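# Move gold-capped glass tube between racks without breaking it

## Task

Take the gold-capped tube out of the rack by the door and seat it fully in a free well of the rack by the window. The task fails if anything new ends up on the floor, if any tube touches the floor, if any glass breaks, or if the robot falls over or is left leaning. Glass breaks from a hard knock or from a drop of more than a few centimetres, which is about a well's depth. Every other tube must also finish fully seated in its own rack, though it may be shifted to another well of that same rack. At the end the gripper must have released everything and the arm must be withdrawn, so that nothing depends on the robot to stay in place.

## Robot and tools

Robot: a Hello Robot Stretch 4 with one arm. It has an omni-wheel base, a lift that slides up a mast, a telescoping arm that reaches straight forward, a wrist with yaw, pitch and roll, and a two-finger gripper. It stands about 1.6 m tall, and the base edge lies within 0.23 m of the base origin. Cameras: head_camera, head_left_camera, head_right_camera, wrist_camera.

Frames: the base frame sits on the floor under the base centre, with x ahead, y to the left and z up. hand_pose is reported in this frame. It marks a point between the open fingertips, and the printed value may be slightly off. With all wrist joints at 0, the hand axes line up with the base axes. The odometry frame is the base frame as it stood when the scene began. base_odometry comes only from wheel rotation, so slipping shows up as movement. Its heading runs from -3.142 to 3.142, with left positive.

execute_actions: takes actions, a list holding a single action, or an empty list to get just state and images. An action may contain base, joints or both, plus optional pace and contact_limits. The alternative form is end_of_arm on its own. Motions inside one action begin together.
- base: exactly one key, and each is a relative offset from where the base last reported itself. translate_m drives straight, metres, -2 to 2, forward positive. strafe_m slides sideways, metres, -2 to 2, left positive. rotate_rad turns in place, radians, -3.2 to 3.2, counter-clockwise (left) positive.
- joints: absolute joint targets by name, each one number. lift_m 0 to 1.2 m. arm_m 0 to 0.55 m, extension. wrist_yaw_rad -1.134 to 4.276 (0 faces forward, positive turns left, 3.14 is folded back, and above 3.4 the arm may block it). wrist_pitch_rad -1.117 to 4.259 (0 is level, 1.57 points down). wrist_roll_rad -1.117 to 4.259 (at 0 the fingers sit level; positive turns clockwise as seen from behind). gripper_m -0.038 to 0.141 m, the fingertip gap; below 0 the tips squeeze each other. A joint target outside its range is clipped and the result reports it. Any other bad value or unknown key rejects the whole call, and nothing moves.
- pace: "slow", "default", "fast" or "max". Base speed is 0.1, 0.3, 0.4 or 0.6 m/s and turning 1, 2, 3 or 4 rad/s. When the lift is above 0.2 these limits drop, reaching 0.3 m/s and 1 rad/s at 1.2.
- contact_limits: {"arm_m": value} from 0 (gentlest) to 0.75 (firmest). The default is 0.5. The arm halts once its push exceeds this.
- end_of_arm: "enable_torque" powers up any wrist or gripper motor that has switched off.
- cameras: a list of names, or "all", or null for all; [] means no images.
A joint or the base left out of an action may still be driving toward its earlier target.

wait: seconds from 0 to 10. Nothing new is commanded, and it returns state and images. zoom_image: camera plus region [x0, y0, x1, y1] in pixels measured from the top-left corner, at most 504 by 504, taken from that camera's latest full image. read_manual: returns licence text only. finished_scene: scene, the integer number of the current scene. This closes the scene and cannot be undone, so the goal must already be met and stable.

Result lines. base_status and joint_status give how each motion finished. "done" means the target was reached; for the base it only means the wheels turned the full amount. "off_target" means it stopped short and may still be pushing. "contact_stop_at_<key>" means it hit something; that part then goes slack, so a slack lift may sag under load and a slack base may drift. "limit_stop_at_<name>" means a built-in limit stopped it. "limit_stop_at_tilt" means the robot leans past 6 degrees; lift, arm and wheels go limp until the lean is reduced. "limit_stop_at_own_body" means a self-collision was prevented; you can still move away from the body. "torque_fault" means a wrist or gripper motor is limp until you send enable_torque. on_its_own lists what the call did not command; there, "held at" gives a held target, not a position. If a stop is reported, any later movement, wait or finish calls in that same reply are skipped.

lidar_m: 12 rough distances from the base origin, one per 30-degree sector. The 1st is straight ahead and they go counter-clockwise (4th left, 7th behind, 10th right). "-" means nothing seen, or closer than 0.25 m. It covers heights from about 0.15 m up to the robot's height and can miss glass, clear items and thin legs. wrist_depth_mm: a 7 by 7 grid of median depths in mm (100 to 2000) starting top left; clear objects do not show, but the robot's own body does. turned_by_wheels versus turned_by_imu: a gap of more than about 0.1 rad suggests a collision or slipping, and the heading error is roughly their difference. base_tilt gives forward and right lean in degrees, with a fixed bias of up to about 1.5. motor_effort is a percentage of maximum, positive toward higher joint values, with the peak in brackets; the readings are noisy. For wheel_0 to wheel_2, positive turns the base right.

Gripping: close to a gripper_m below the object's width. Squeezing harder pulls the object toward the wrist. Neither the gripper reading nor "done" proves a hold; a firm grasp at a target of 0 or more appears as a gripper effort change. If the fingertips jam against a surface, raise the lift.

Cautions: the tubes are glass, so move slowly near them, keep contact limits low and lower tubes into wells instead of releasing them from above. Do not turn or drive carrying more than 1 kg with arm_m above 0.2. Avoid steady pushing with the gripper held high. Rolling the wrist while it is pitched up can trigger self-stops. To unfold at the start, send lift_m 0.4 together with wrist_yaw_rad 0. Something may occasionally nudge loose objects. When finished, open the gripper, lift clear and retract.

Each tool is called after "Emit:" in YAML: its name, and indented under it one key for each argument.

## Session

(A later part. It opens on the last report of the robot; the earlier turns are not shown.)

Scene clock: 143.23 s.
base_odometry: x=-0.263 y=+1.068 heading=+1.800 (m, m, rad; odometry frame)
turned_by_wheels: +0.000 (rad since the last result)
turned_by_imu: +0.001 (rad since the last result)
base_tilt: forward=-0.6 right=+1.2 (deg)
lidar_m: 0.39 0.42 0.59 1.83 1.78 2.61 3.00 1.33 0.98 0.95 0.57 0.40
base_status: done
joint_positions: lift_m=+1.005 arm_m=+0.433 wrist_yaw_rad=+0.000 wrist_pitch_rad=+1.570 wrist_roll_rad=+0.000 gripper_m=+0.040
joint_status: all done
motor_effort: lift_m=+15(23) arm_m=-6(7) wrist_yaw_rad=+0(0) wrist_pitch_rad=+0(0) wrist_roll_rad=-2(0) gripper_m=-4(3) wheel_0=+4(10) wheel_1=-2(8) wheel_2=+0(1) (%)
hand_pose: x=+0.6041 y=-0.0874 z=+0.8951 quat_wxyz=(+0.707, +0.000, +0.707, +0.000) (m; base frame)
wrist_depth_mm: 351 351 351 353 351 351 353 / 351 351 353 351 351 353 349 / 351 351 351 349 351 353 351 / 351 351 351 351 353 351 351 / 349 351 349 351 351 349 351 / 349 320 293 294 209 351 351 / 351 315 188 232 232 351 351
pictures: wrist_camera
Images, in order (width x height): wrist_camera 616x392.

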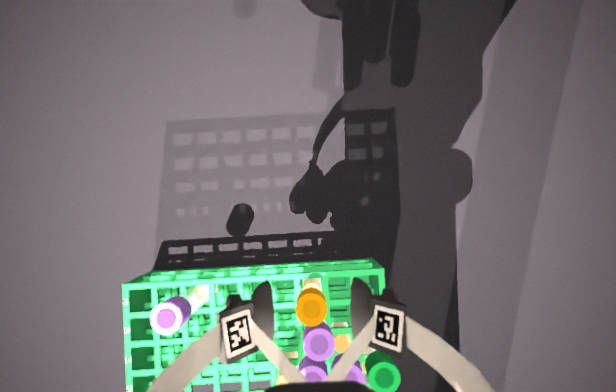

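Emit:
execute_actions:
  actions:
    - {"joints":{"lift_m":0.983},"pace":"slow"}
  cameras: ["wrist_camera"]

Emit:
execute_actions:
  actions:
    - {"joints":{"gripper_m":0.0}}
  cameras: ["wrist_camera"]

Emit:
execute_actions:
  actions:
    - {"joints":{"lift_m":1.01},"pace":"slow"}
  cameras: ["wrist_camera"]

Scene clock: 150.63 s.
base_odometry: x=-0.263 y=+1.068 heading=+1.800 (m, m, rad; odometry frame)
turned_by_wheels: +0.000 (rad since the last result)
turned_by_imu: +0.000 (rad since the last result)
base_tilt: forward=-0.7 right=+1.2 (deg)
lidar_m: 0.38 0.43 0.57 1.81 1.76 2.58 2.98 1.34 0.98 0.95 0.56 0.41
base_status: not commanded
joint_positions: lift_m=+0.983 arm_m=+0.433 wrist_yaw_rad=+0.000 wrist_pitch_rad=+1.570 wrist_roll_rad=+0.000 gripper_m=+0.040
joint_status: all done
motor_effort: lift_m=+15(14) arm_m=-6(6) wrist_yaw_rad=-1(0) wrist_pitch_rad=-1(0) wrist_roll_rad=+0(2) gripper_m=-4(5) wheel_0=+4(4) wheel_1=-2(2) wheel_2=+0(0) (%)
hand_pose: x=+0.6041 y=-0.0874 z=+0.8731 quat_wxyz=(+0.707, +0.000, +0.707, +0.000) (m; base frame)
wrist_depth_mm: 330 330 330 329 330 330 332 / 327 329 330 329 330 329 330 / 329 330 330 330 330 329 330 / 330 327 329 330 329 330 329 / 329 329 329 329 329 329 330 / 327 297 272 272 209 329 329 / 327 274 188 211 217 330 330
pictures: wrist_camera
Images, in order (width x height): wrist_camera 616x392.

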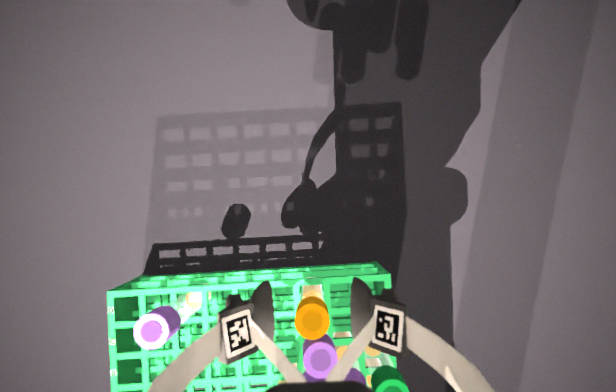

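Scene clock: 151.83 s.
base_odometry: x=-0.263 y=+1.068 heading=+1.800 (m, m, rad; odometry frame)
turned_by_wheels: +0.000 (rad since the last result)
turned_by_imu: +0.000 (rad since the last result)
base_tilt: forward=-0.6 right=+1.2 (deg)
lidar_m: 0.39 0.40 0.58 1.79 1.78 2.60 3.02 1.33 0.99 0.95 0.54 0.40
base_status: not commanded
joint_positions: lift_m=+0.983 arm_m=+0.433 wrist_yaw_rad=+0.000 wrist_pitch_rad=+1.570 wrist_roll_rad=+0.000 gripper_m=+0.000
joint_status: all done
motor_effort: lift_m=+14(15) arm_m=-6(6) wrist_yaw_rad=+0(1) wrist_pitch_rad=-1(1) wrist_roll_rad=-2(1) gripper_m=-12(11) wheel_0=+4(4) wheel_1=-2(2) wheel_2=+0(0) (%)
hand_pose: x=+0.6041 y=-0.0874 z=+0.8731 quat_wxyz=(+0.707, +0.000, +0.707, +0.000) (m; base frame)
wrist_depth_mm: 329 330 330 329 330 330 330 / 329 330 329 330 329 330 330 / 329 329 329 329 330 330 330 / 330 329 330 330 329 330 330 / 327 329 329 329 330 329 329 / 327 298 272 206 278 330 329 / 327 274 179 210 211 329 329
pictures: wrist_camera
Images, in order (width x height): wrist_camera 616x392.

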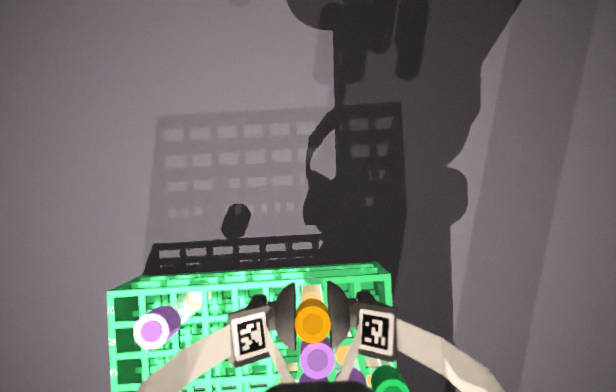

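Scene clock: 152.87 s.
base_odometry: x=-0.263 y=+1.068 heading=+1.800 (m, m, rad; odometry frame)
turned_by_wheels: +0.000 (rad since the last result)
turned_by_imu: +0.000 (rad since the last result)
base_tilt: forward=-0.8 right=+1.2 (deg)
lidar_m: 0.40 0.40 0.59 1.83 1.76 2.61 3.01 1.34 0.99 0.95 0.57 0.40
base_status: not commanded
joint_positions: lift_m=+1.010 arm_m=+0.433 wrist_yaw_rad=+0.000 wrist_pitch_rad=+1.570 wrist_roll_rad=+0.000 gripper_m=+0.000
joint_status: all done
motor_effort: lift_m=+23(21) arm_m=-6(6) wrist_yaw_rad=-1(0) wrist_pitch_rad=+0(0) wrist_roll_rad=-2(2) gripper_m=-13(13) wheel_0=+4(4) wheel_1=-2(2) wheel_2=+0(0) (%)
hand_pose: x=+0.6041 y=-0.0874 z=+0.8994 quat_wxyz=(+0.707, +0.000, +0.707, +0.000) (m; base frame)
wrist_depth_mm: 355 355 355 357 355 357 357 / 355 355 357 357 357 357 357 / 355 353 355 355 357 355 357 / 355 355 353 355 355 355 355 / 353 355 355 355 355 355 355 / 353 320 298 207 298 353 355 / 353 315 179 236 236 353 355
pictures: wrist_camera
Images, in order (width x height): wrist_camera 616x392.

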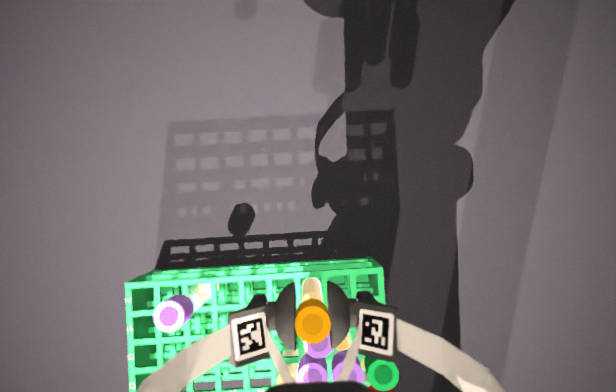

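Good; only gold is lifted.

Emit:
execute_actions:
  actions:
    - {"joints":{"lift_m":1.1}}
  cameras: []

Emit:
execute_actions:
  actions:
    - {"joints":{"arm_m":0.1},"base":{"translate_m":-0.3}}
  cameras: ["wrist_camera"]

Emit:
execute_actions:
  actions:
    - {"base":{"rotate_rad":3.1416},"pace":"slow"}
  cameras: ["head_camera"]

Emit:
execute_actions:
  actions:
    - {"base":{"translate_m":1.6}}
  cameras: ["head_camera","head_left_camera","wrist_camera"]

Scene clock: 161.90 s.
base_odometry: x=-0.263 y=+1.068 heading=+1.800 (m, m, rad; odometry frame)
turned_by_wheels: +0.000 (rad since the last result)
turned_by_imu: +0.000 (rad since the last result)
base_tilt: forward=-0.6 right=+1.1 (deg)
lidar_m: 0.38 0.42 0.59 1.82 1.78 2.60 3.00 1.31 0.98 0.96 0.55 0.41
base_status: not commanded
joint_positions: lift_m=+1.100 arm_m=+0.433 wrist_yaw_rad=+0.000 wrist_pitch_rad=+1.570 wrist_roll_rad=+0.000 gripper_m=+0.000
joint_status: all done
motor_effort: lift_m=+23(30) arm_m=-6(6) wrist_yaw_rad=+1(1) wrist_pitch_rad=+1(1) wrist_roll_rad=-1(2) gripper_m=-12(13) wheel_0=+4(4) wheel_1=-2(2) wheel_2=+0(0) (%)
hand_pose: x=+0.6041 y=-0.0874 z=+0.9894 quat_wxyz=(+0.707, +0.000, +0.707, +0.000) (m; base frame)
wrist_depth_mm: 445 442 445 445 445 449 445 / 445 445 445 445 445 445 445 / 445 445 445 445 445 445 442 / 445 445 445 449 445 445 445 / 442 442 445 436 445 445 445 / 442 442 387 206 445 442 445 / 445 442 179 327 442 445 442
pictures: none
No camera images: the call's "cameras" was empty. Leave "cameras" out to get every camera's image.

Scene clock: 164.37 s.
base_odometry: x=-0.195 y=+0.776 heading=+1.799 (m, m, rad; odometry frame)
turned_by_wheels: -0.001 (rad since the last result)
turned_by_imu: -0.001 (rad since the last result)
base_tilt: forward=-0.6 right=+1.3 (deg)
lidar_m: 0.68 0.74 1.04 1.72 1.78 2.55 2.51 1.30 0.97 0.94 0.99 0.73
base_status: done
joint_positions: lift_m=+1.100 arm_m=+0.101 wrist_yaw_rad=+0.000 wrist_pitch_rad=+1.570 wrist_roll_rad=+0.000 gripper_m=+0.000
joint_status: all done
motor_effort: lift_m=+23(23) arm_m=-6(7) wrist_yaw_rad=+1(1) wrist_pitch_rad=+0(0) wrist_roll_rad=-2(2) gripper_m=-13(12) wheel_0=-3(7) wheel_1=-3(6) wheel_2=-1(10) (%)
hand_pose: x=+0.2721 y=-0.0874 z=+0.9894 quat_wxyz=(+0.707, +0.000, +0.707, +0.000) (m; base frame)
wrist_depth_mm: 1205 1205 1205 1182 1205 1205 1205 / 1182 1182 1182 1205 1205 1205 1182 / 1205 1205 1205 1182 1205 1205 1205 / 1182 1205 1182 1205 1205 1205 1205 / 1182 1182 1205 1182 1205 1205 1182 / 1182 1205 976 207 1182 1205 1205 / 1182 1205 180 917 1182 1205 1205
pictures: wrist_camera
Images, in order (width x height): wrist_camera 616x392.

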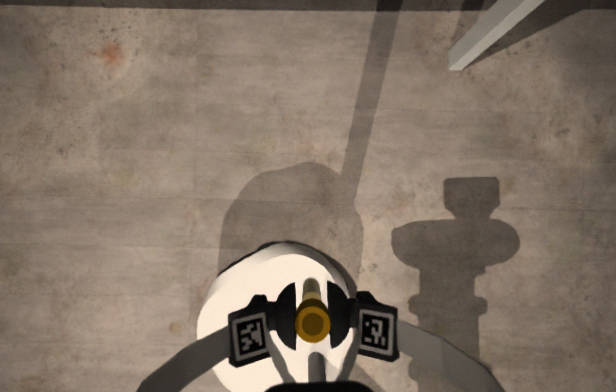

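Scene clock: 168.80 s.
base_odometry: x=-0.195 y=+0.776 heading=-1.343 (m, m, rad; odometry frame)
turned_by_wheels: +3.141 (rad since the last result)
turned_by_imu: +3.125 (rad since the last result)
base_tilt: forward=-0.7 right=+1.3 (deg)
lidar_m: 2.40 1.28 0.96 0.95 1.00 0.73 0.68 0.73 1.04 1.69 1.80 2.49
base_status: done
joint_positions: lift_m=+1.100 arm_m=+0.101 wrist_yaw_rad=+0.000 wrist_pitch_rad=+1.570 wrist_roll_rad=+0.000 gripper_m=+0.000
joint_status: not commanded
motor_effort: lift_m=+23(23) arm_m=-6(6) wrist_yaw_rad=+1(1) wrist_pitch_rad=+0(1) wrist_roll_rad=+0(2) gripper_m=-13(11) wheel_0=-4(5) wheel_1=-5(9) wheel_2=-3(6) (%)
hand_pose: x=+0.2721 y=-0.0874 z=+0.9894 quat_wxyz=(+0.707, +0.000, +0.707, +0.000) (m; base frame)
wrist_depth_mm: 1205 1205 1205 1205 1205 1182 1182 / 1205 1205 1205 1205 1182 1182 1205 / 1205 1182 1205 1182 1182 1205 1205 / 1182 1182 1205 1182 1205 1182 1205 / 1182 1182 1205 1205 1205 1182 1205 / 1182 1182 991 206 1205 1205 1205 / 1182 1182 179 917 1182 1182 1205
pictures: head_camera
Images, in order (width x height): head_camera 420x560.

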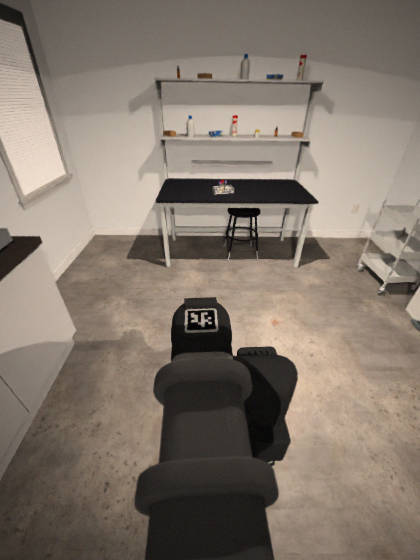

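Scene clock: 175.63 s.
base_odometry: x=+0.166 y=-0.782 heading=-1.343 (m, m, rad; odometry frame)
turned_by_wheels: +0.000 (rad since the last result)
turned_by_imu: +0.004 (rad since the last result)
base_tilt: forward=-0.7 right=+1.3 (deg)
lidar_m: 0.82 0.88 1.51 0.89 0.91 1.32 2.37 2.46 1.83 1.79 1.13 0.85
base_status: done
joint_positions: lift_m=+1.100 arm_m=+0.101 wrist_yaw_rad=+0.000 wrist_pitch_rad=+1.570 wrist_roll_rad=+0.000 gripper_m=+0.000
joint_status: not commanded
motor_effort: lift_m=+23(23) arm_m=-5(6) wrist_yaw_rad=+0(1) wrist_pitch_rad=-1(0) wrist_roll_rad=-1(2) gripper_m=-12(13) wheel_0=+4(7) wheel_1=+3(8) wheel_2=-1(9) (%)
hand_pose: x=+0.2721 y=-0.0874 z=+0.9894 quat_wxyz=(+0.707, +0.000, +0.707, +0.000) (m; base frame)
wrist_depth_mm: 1182 1205 1205 1205 1205 1205 1229 / 1205 1205 1205 1205 1182 1205 1182 / 1205 1205 1182 1182 1205 1182 1205 / 1182 1205 1182 1205 1205 1182 1205 / 1182 1205 1182 1182 1205 1205 1205 / 1182 1205 976 207 1205 1205 1205 / 1182 1182 179 917 1182 1182 1182
pictures: head_camera, head_left_camera, wrist_camera
Images, in order (width x height): head_camera 420x560, head_left_camera 420x672, wrist_camera 616x392.

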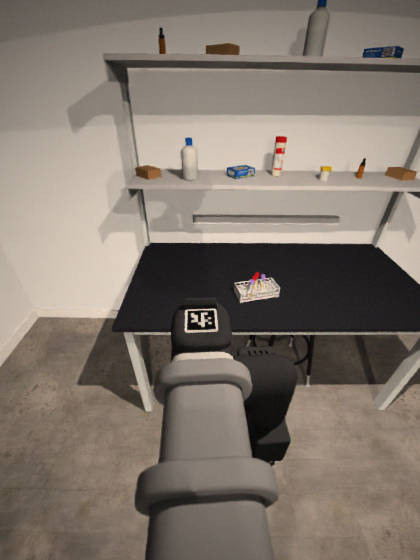

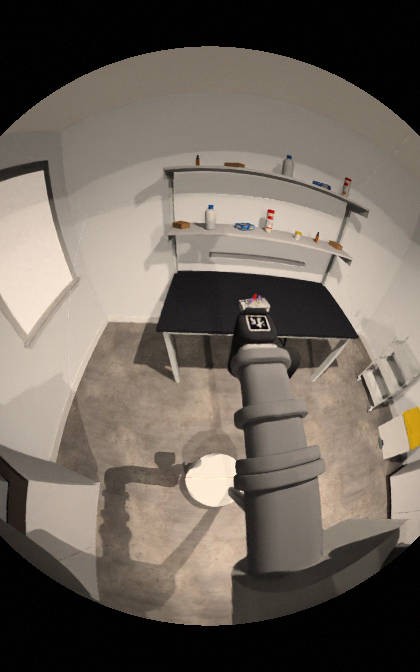

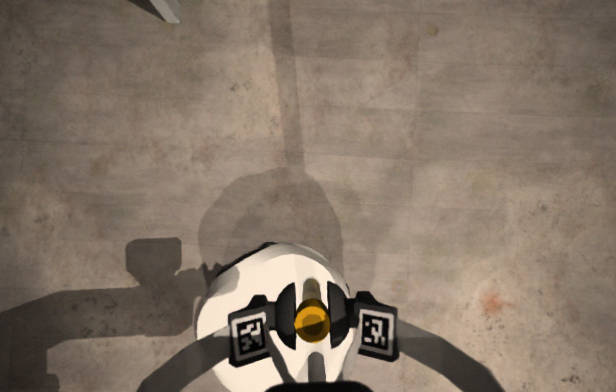

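Emit:
execute_actions:
  actions:
    - {"base":{"translate_m":0.4},"joints":{"arm_m":0.38}}
  cameras: ["head_left_camera","wrist_camera"]

Scene clock: 181.87 s.
base_odometry: x=+0.257 y=-1.172 heading=-1.342 (m, m, rad; odometry frame)
turned_by_wheels: +0.000 (rad since the last result)
turned_by_imu: +0.002 (rad since the last result)
base_tilt: forward=-0.7 right=+1.3 (deg)
lidar_m: 0.41 0.47 1.45 1.42 1.04 1.27 3.46 2.43 1.90 1.76 0.60 0.45
base_status: done
joint_positions: lift_m=+1.100 arm_m=+0.379 wrist_yaw_rad=+0.000 wrist_pitch_rad=+1.570 wrist_roll_rad=+0.000 gripper_m=+0.000
joint_status: all done
motor_effort: lift_m=+23(23) arm_m=+6(7) wrist_yaw_rad=+0(1) wrist_pitch_rad=+1(2) wrist_roll_rad=+1(2) gripper_m=-13(12) wheel_0=+2(8) wheel_1=+3(9) wheel_2=+1(9) (%)
hand_pose: x=+0.5502 y=-0.0874 z=+0.9894 quat_wxyz=(+0.707, +0.000, +0.707, +0.000) (m; base frame)
wrist_depth_mm: 445 445 445 449 445 445 445 / 445 445 445 445 445 445 445 / 442 445 445 445 445 389 392 / 445 445 442 445 445 410 445 / 445 445 445 445 445 445 445 / 442 442 445 207 445 442 445 / 1182 1182 179 445 1205 442 1205
pictures: head_left_camera, wrist_camera
Images, in order (width x height): head_left_camera 420x672, wrist_camera 616x392.

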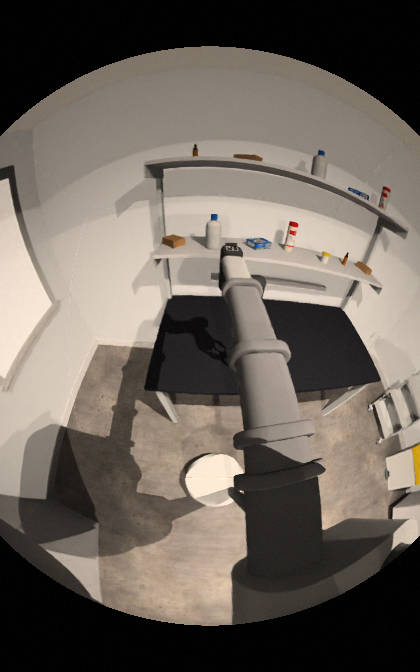

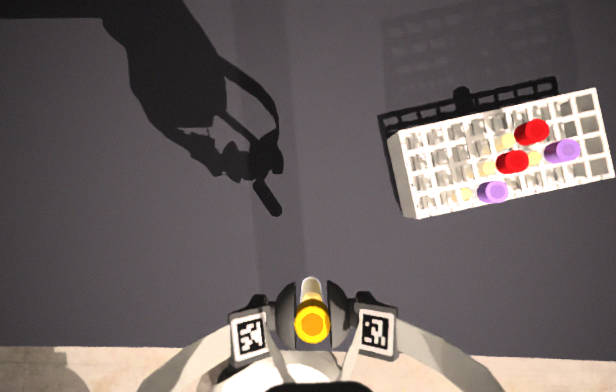

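Emit:
execute_actions:
  actions:
    - {"base":{"strafe_m":-0.105},"joints":{"arm_m":0.48,"lift_m":1.055}}
  cameras: ["wrist_camera"]

Emit:
zoom_image:
  camera: "wrist_camera"
  region: [220, 180, 460, 360]

Scene clock: 187.37 s.
base_odometry: x=+0.155 y=-1.196 heading=-1.342 (m, m, rad; odometry frame)
turned_by_wheels: +0.000 (rad since the last result)
turned_by_imu: +0.000 (rad since the last result)
base_tilt: forward=-0.7 right=+1.1 (deg)
lidar_m: 0.41 0.45 0.66 1.53 1.13 1.47 3.42 2.30 1.80 1.66 0.57 0.45
base_status: done
joint_positions: lift_m=+1.055 arm_m=+0.479 wrist_yaw_rad=+0.000 wrist_pitch_rad=+1.570 wrist_roll_rad=+0.000 gripper_m=+0.000
joint_status: all done
motor_effort: lift_m=+15(21) arm_m=+6(7) wrist_yaw_rad=-1(1) wrist_pitch_rad=+0(1) wrist_roll_rad=-2(1) gripper_m=-12(10) wheel_0=+1(12) wheel_1=-1(7) wheel_2=+0(2) (%)
hand_pose: x=+0.6501 y=-0.0874 z=+0.9451 quat_wxyz=(+0.707, +0.000, +0.707, +0.000) (m; base frame)
wrist_depth_mm: 402 402 402 402 402 402 402 / 402 402 402 402 402 402 402 / 399 402 399 402 402 402 402 / 399 399 402 402 402 402 402 / 399 399 402 392 347 345 399 / 399 399 399 207 282 402 402 / 399 399 180 399 399 399 402
pictures: wrist_camera
Images, in order (width x height): wrist_camera 616x392.

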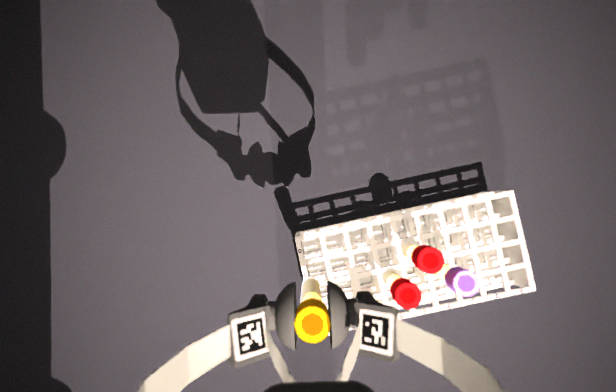

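Region (220, 180, 460, 360) of wrist_camera's 616x392 image, scaled by 2.100; it fills the top 378 rows of this view, and the rest is white.

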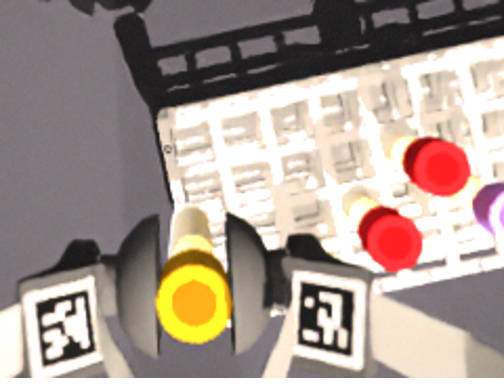

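Emit:
execute_actions:
  actions:
    - {"base":{"strafe_m":-0.007},"joints":{"arm_m":0.483,"lift_m":1.047}}
  cameras: ["wrist_camera"]

Emit:
zoom_image:
  camera: "wrist_camera"
  region: [220, 180, 460, 360]

Scene clock: 193.83 s.
base_odometry: x=+0.148 y=-1.197 heading=-1.342 (m, m, rad; odometry frame)
turned_by_wheels: +0.000 (rad since the last result)
turned_by_imu: +0.000 (rad since the last result)
base_tilt: forward=-0.6 right=+1.2 (deg)
lidar_m: 0.40 0.45 0.65 1.54 1.13 1.46 3.42 2.27 1.80 1.65 0.59 0.44
base_status: done
joint_positions: lift_m=+1.047 arm_m=+0.482 wrist_yaw_rad=+0.000 wrist_pitch_rad=+1.570 wrist_roll_rad=+0.000 gripper_m=+0.000
joint_status: all done
motor_effort: lift_m=+15(16) arm_m=+6(6) wrist_yaw_rad=+1(0) wrist_pitch_rad=-1(0) wrist_roll_rad=+0(2) gripper_m=-13(13) wheel_0=+2(9) wheel_1=-2(7) wheel_2=+0(1) (%)
hand_pose: x=+0.6531 y=-0.0874 z=+0.9371 quat_wxyz=(+0.707, +0.000, +0.707, +0.000) (m; base frame)
wrist_depth_mm: 394 392 392 394 392 397 394 / 394 394 392 394 394 394 394 / 394 392 394 394 394 392 394 / 392 392 392 392 392 394 394 / 392 392 392 384 338 343 392 / 392 389 392 207 274 392 392 / 389 392 179 392 392 392 394
pictures: wrist_camera
Images, in order (width x height): wrist_camera 616x392.

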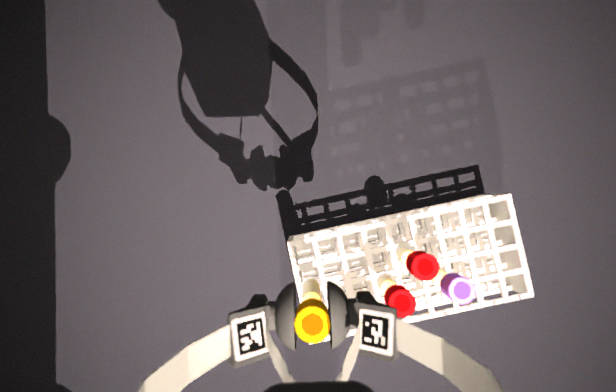

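Region (220, 180, 460, 360) of wrist_camera's 616x392 image, scaled by 2.100; it fills the top 378 rows of this view, and the rest is white.

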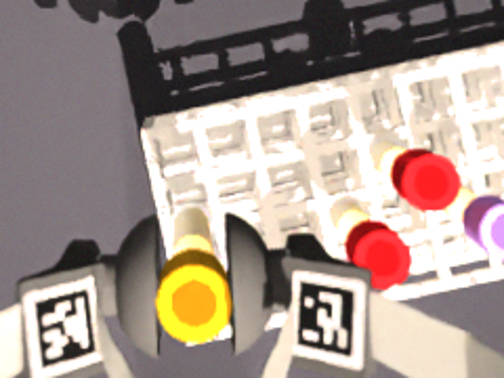

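Emit:
execute_actions:
  actions:
    - {"joints":{"arm_m":0.489},"pace":"slow"}
  cameras: ["wrist_camera"]

Emit:
execute_actions:
  actions:
    - {"joints":{"lift_m":1.02},"pace":"slow"}
  cameras: ["wrist_camera"]

Scene clock: 201.87 s.
base_odometry: x=+0.148 y=-1.197 heading=-1.342 (m, m, rad; odometry frame)
turned_by_wheels: +0.000 (rad since the last result)
turned_by_imu: +0.000 (rad since the last result)
base_tilt: forward=-0.6 right=+1.2 (deg)
lidar_m: 0.42 0.47 0.66 1.52 1.11 1.45 3.41 2.29 1.80 1.64 0.59 0.43
base_status: not commanded
joint_positions: lift_m=+1.047 arm_m=+0.488 wrist_yaw_rad=+0.000 wrist_pitch_rad=+1.570 wrist_roll_rad=+0.000 gripper_m=+0.000
joint_status: all done
motor_effort: lift_m=+15(15) arm_m=+6(6) wrist_yaw_rad=+0(0) wrist_pitch_rad=+0(1) wrist_roll_rad=-2(2) gripper_m=-12(13) wheel_0=+2(2) wheel_1=-2(2) wheel_2=+0(0) (%)
hand_pose: x=+0.6591 y=-0.0874 z=+0.9371 quat_wxyz=(+0.707, +0.000, +0.707, +0.000) (m; base frame)
wrist_depth_mm: 392 394 392 394 397 397 394 / 392 394 392 394 394 394 394 / 392 392 394 392 394 394 394 / 392 392 392 392 394 392 394 / 392 392 392 387 362 353 394 / 392 392 392 206 274 362 392 / 392 389 179 392 392 392 392
pictures: wrist_camera
Images, in order (width x height): wrist_camera 616x392.

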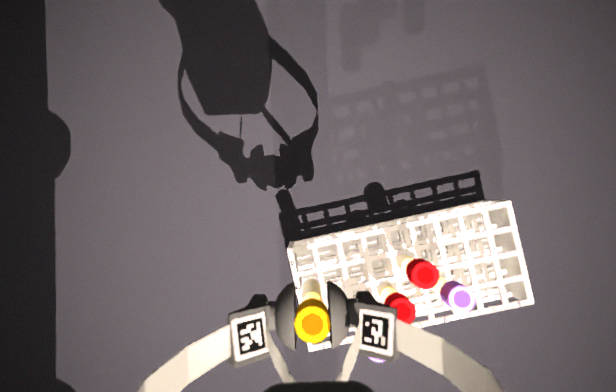

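Scene clock: 202.90 s.
base_odometry: x=+0.148 y=-1.197 heading=-1.342 (m, m, rad; odometry frame)
turned_by_wheels: +0.000 (rad since the last result)
turned_by_imu: +0.000 (rad since the last result)
base_tilt: forward=-0.7 right=+1.1 (deg)
lidar_m: 0.41 0.44 0.63 1.53 1.14 1.48 3.40 2.30 1.78 1.65 0.60 0.44
base_status: not commanded
joint_positions: lift_m=+1.020 arm_m=+0.488 wrist_yaw_rad=+0.000 wrist_pitch_rad=+1.570 wrist_roll_rad=+0.000 gripper_m=+0.000
joint_status: all done
motor_effort: lift_m=+14(16) arm_m=+6(6) wrist_yaw_rad=-1(0) wrist_pitch_rad=+0(1) wrist_roll_rad=-2(1) gripper_m=-11(11) wheel_0=+2(2) wheel_1=-2(2) wheel_2=+0(0) (%)
hand_pose: x=+0.6590 y=-0.0874 z=+0.9101 quat_wxyz=(+0.707, +0.000, +0.707, +0.000) (m; base frame)
wrist_depth_mm: 368 366 368 368 368 366 368 / 366 366 366 366 368 368 366 / 366 366 364 366 366 368 366 / 366 366 366 368 366 366 366 / 364 366 366 357 336 329 366 / 364 366 366 206 247 309 366 / 364 364 179 307 247 364 366
pictures: wrist_camera
Images, in order (width x height): wrist_camera 616x392.

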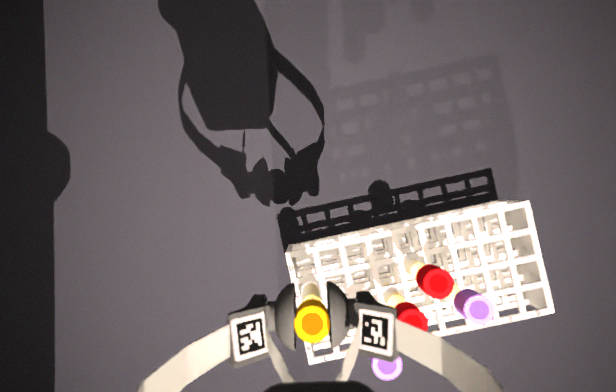

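In. Continue; open modestly.

Emit:
execute_actions:
  actions:
    - {"joints":{"lift_m":0.99},"pace":"slow"}
  cameras: ["wrist_camera"]

Emit:
execute_actions:
  actions:
    - {"joints":{"gripper_m":0.03}}
  cameras: ["wrist_camera"]

Emit:
execute_actions:
  actions:
    - {"joints":{"lift_m":1.05}}
  cameras: []

Emit:
execute_actions:
  actions:
    - {"joints":{"arm_m":0.15,"wrist_pitch_rad":0.9},"pace":"fast"}
  cameras: ["wrist_camera"]

Scene clock: 210.53 s.
base_odometry: x=+0.148 y=-1.197 heading=-1.342 (m, m, rad; odometry frame)
turned_by_wheels: +0.000 (rad since the last result)
turned_by_imu: +0.000 (rad since the last result)
base_tilt: forward=-0.8 right=+1.2 (deg)
lidar_m: 0.42 0.46 0.64 1.53 1.14 1.45 3.41 2.28 1.79 1.65 0.59 0.45
base_status: not commanded
joint_positions: lift_m=+0.991 arm_m=+0.488 wrist_yaw_rad=+0.000 wrist_pitch_rad=+1.572 wrist_roll_rad=+0.000 gripper_m=+0.000
joint_status: all done
motor_effort: lift_m=+12(15) arm_m=+6(6) wrist_yaw_rad=+1(1) wrist_pitch_rad=-5(5) wrist_roll_rad=+0(0) gripper_m=-11(11) wheel_0=+2(2) wheel_1=-2(2) wheel_2=+0(0) (%)
hand_pose: x=+0.6586 y=-0.0874 z=+0.8803 quat_wxyz=(+0.707, +0.000, +0.707, +0.000) (m; base frame)
wrist_depth_mm: 338 338 340 338 338 338 340 / 338 338 338 338 340 338 340 / 336 338 336 338 338 338 338 / 338 336 338 338 338 338 338 / 336 336 336 329 307 307 338 / 338 336 338 206 225 281 330 / 336 338 179 279 218 338 338
pictures: wrist_camera
Images, in order (width x height): wrist_camera 616x392.

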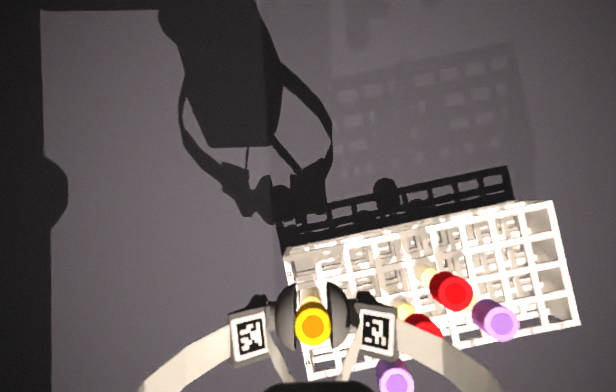

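Scene clock: 211.60 s.
base_odometry: x=+0.148 y=-1.197 heading=-1.342 (m, m, rad; odometry frame)
turned_by_wheels: +0.000 (rad since the last result)
turned_by_imu: +0.000 (rad since the last result)
base_tilt: forward=-0.7 right=+1.2 (deg)
lidar_m: 0.41 0.43 0.66 1.53 1.11 1.48 3.42 2.27 1.80 1.65 0.60 0.45
base_status: not commanded
joint_positions: lift_m=+0.990 arm_m=+0.488 wrist_yaw_rad=+0.000 wrist_pitch_rad=+1.570 wrist_roll_rad=+0.000 gripper_m=+0.030
joint_status: all done
motor_effort: lift_m=+14(14) arm_m=+6(6) wrist_yaw_rad=+1(0) wrist_pitch_rad=-1(4) wrist_roll_rad=+0(0) gripper_m=-5(10) wheel_0=+2(2) wheel_1=-2(2) wheel_2=+0(0) (%)
hand_pose: x=+0.6589 y=-0.0874 z=+0.8801 quat_wxyz=(+0.707, +0.000, +0.707, +0.000) (m; base frame)
wrist_depth_mm: 338 336 338 338 338 338 338 / 336 336 338 338 338 338 338 / 336 336 338 336 338 336 336 / 336 336 336 336 336 336 336 / 336 334 336 336 306 306 322 / 336 334 336 232 217 279 315 / 336 334 190 217 217 336 336
pictures: wrist_camera
Images, in order (width x height): wrist_camera 616x392.

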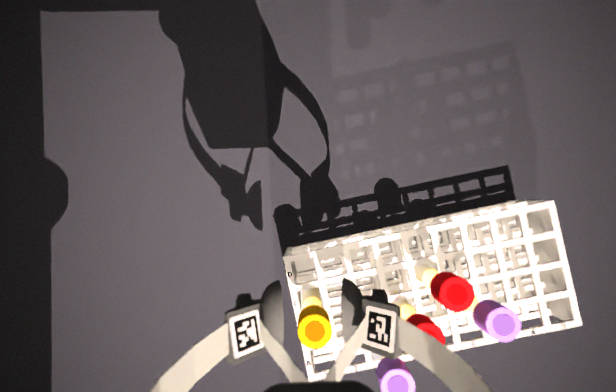

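Scene clock: 212.77 s.
base_odometry: x=+0.148 y=-1.197 heading=-1.342 (m, m, rad; odometry frame)
turned_by_wheels: +0.000 (rad since the last result)
turned_by_imu: +0.000 (rad since the last result)
base_tilt: forward=-0.7 right=+1.2 (deg)
lidar_m: 0.41 0.46 0.64 1.54 1.14 1.46 3.41 2.30 1.80 1.65 0.57 0.45
base_status: not commanded
joint_positions: lift_m=+1.050 arm_m=+0.488 wrist_yaw_rad=+0.000 wrist_pitch_rad=+1.570 wrist_roll_rad=+0.000 gripper_m=+0.030
joint_status: all done
motor_effort: lift_m=+23(25) arm_m=+6(6) wrist_yaw_rad=+0(1) wrist_pitch_rad=-1(2) wrist_roll_rad=+1(2) gripper_m=-5(4) wheel_0=+1(2) wheel_1=-2(2) wheel_2=+0(0) (%)
hand_pose: x=+0.6590 y=-0.0874 z=+0.9394 quat_wxyz=(+0.707, +0.000, +0.707, +0.000) (m; base frame)
wrist_depth_mm: 397 397 397 397 394 397 397 / 397 397 397 397 399 397 397 / 394 394 394 394 397 397 397 / 394 394 394 397 397 394 397 / 394 394 394 387 366 355 397 / 394 394 394 291 276 366 394 / 392 394 189 338 394 397 394
pictures: none
No camera images: the call's "cameras" was empty. Leave "cameras" out to get every camera's image.

Scene clock: 214.57 s.
base_odometry: x=+0.148 y=-1.197 heading=-1.342 (m, m, rad; odometry frame)
turned_by_wheels: +0.000 (rad since the last result)
turned_by_imu: +0.000 (rad since the last result)
base_tilt: forward=-0.6 right=+1.3 (deg)
lidar_m: 0.41 0.46 0.64 1.53 1.14 1.45 3.41 2.30 1.79 1.65 0.60 0.44
base_status: not commanded
joint_positions: lift_m=+1.050 arm_m=+0.151 wrist_yaw_rad=+0.000 wrist_pitch_rad=+0.902 wrist_roll_rad=+0.000 gripper_m=+0.030
joint_status: all done
motor_effort: lift_m=+23(23) arm_m=-6(6) wrist_yaw_rad=+1(1) wrist_pitch_rad=-5(7) wrist_roll_rad=+2(1) gripper_m=-5(5) wheel_0=+2(2) wheel_1=-2(2) wheel_2=+0(0) (%)
hand_pose: x=+0.5009 y=-0.0874 z=+1.0016 quat_wxyz=(+0.900, +0.000, +0.436, +0.000) (m; base frame)
wrist_depth_mm: 878 866 878 854 854 831 820 / 768 750 741 741 732 723 723 / 661 654 647 647 640 634 634 / 580 580 574 569 564 564 559 / 521 517 517 492 452 488 504 / 469 469 466 445 439 462 459 / 433 430 190 418 410 421 421
pictures: wrist_camera
Images, in order (width x height): wrist_camera 616x392.

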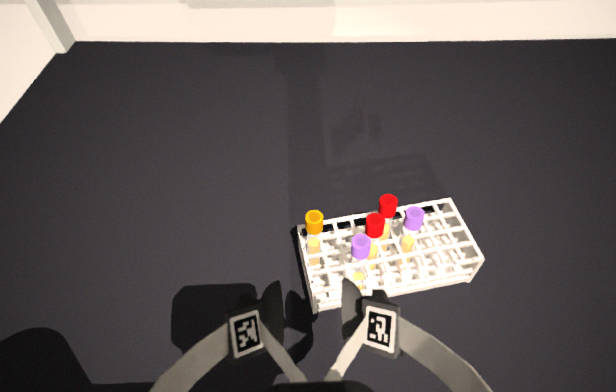

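Emit:
finished_scene:
  scene: 1

The scene is finished: the task was done.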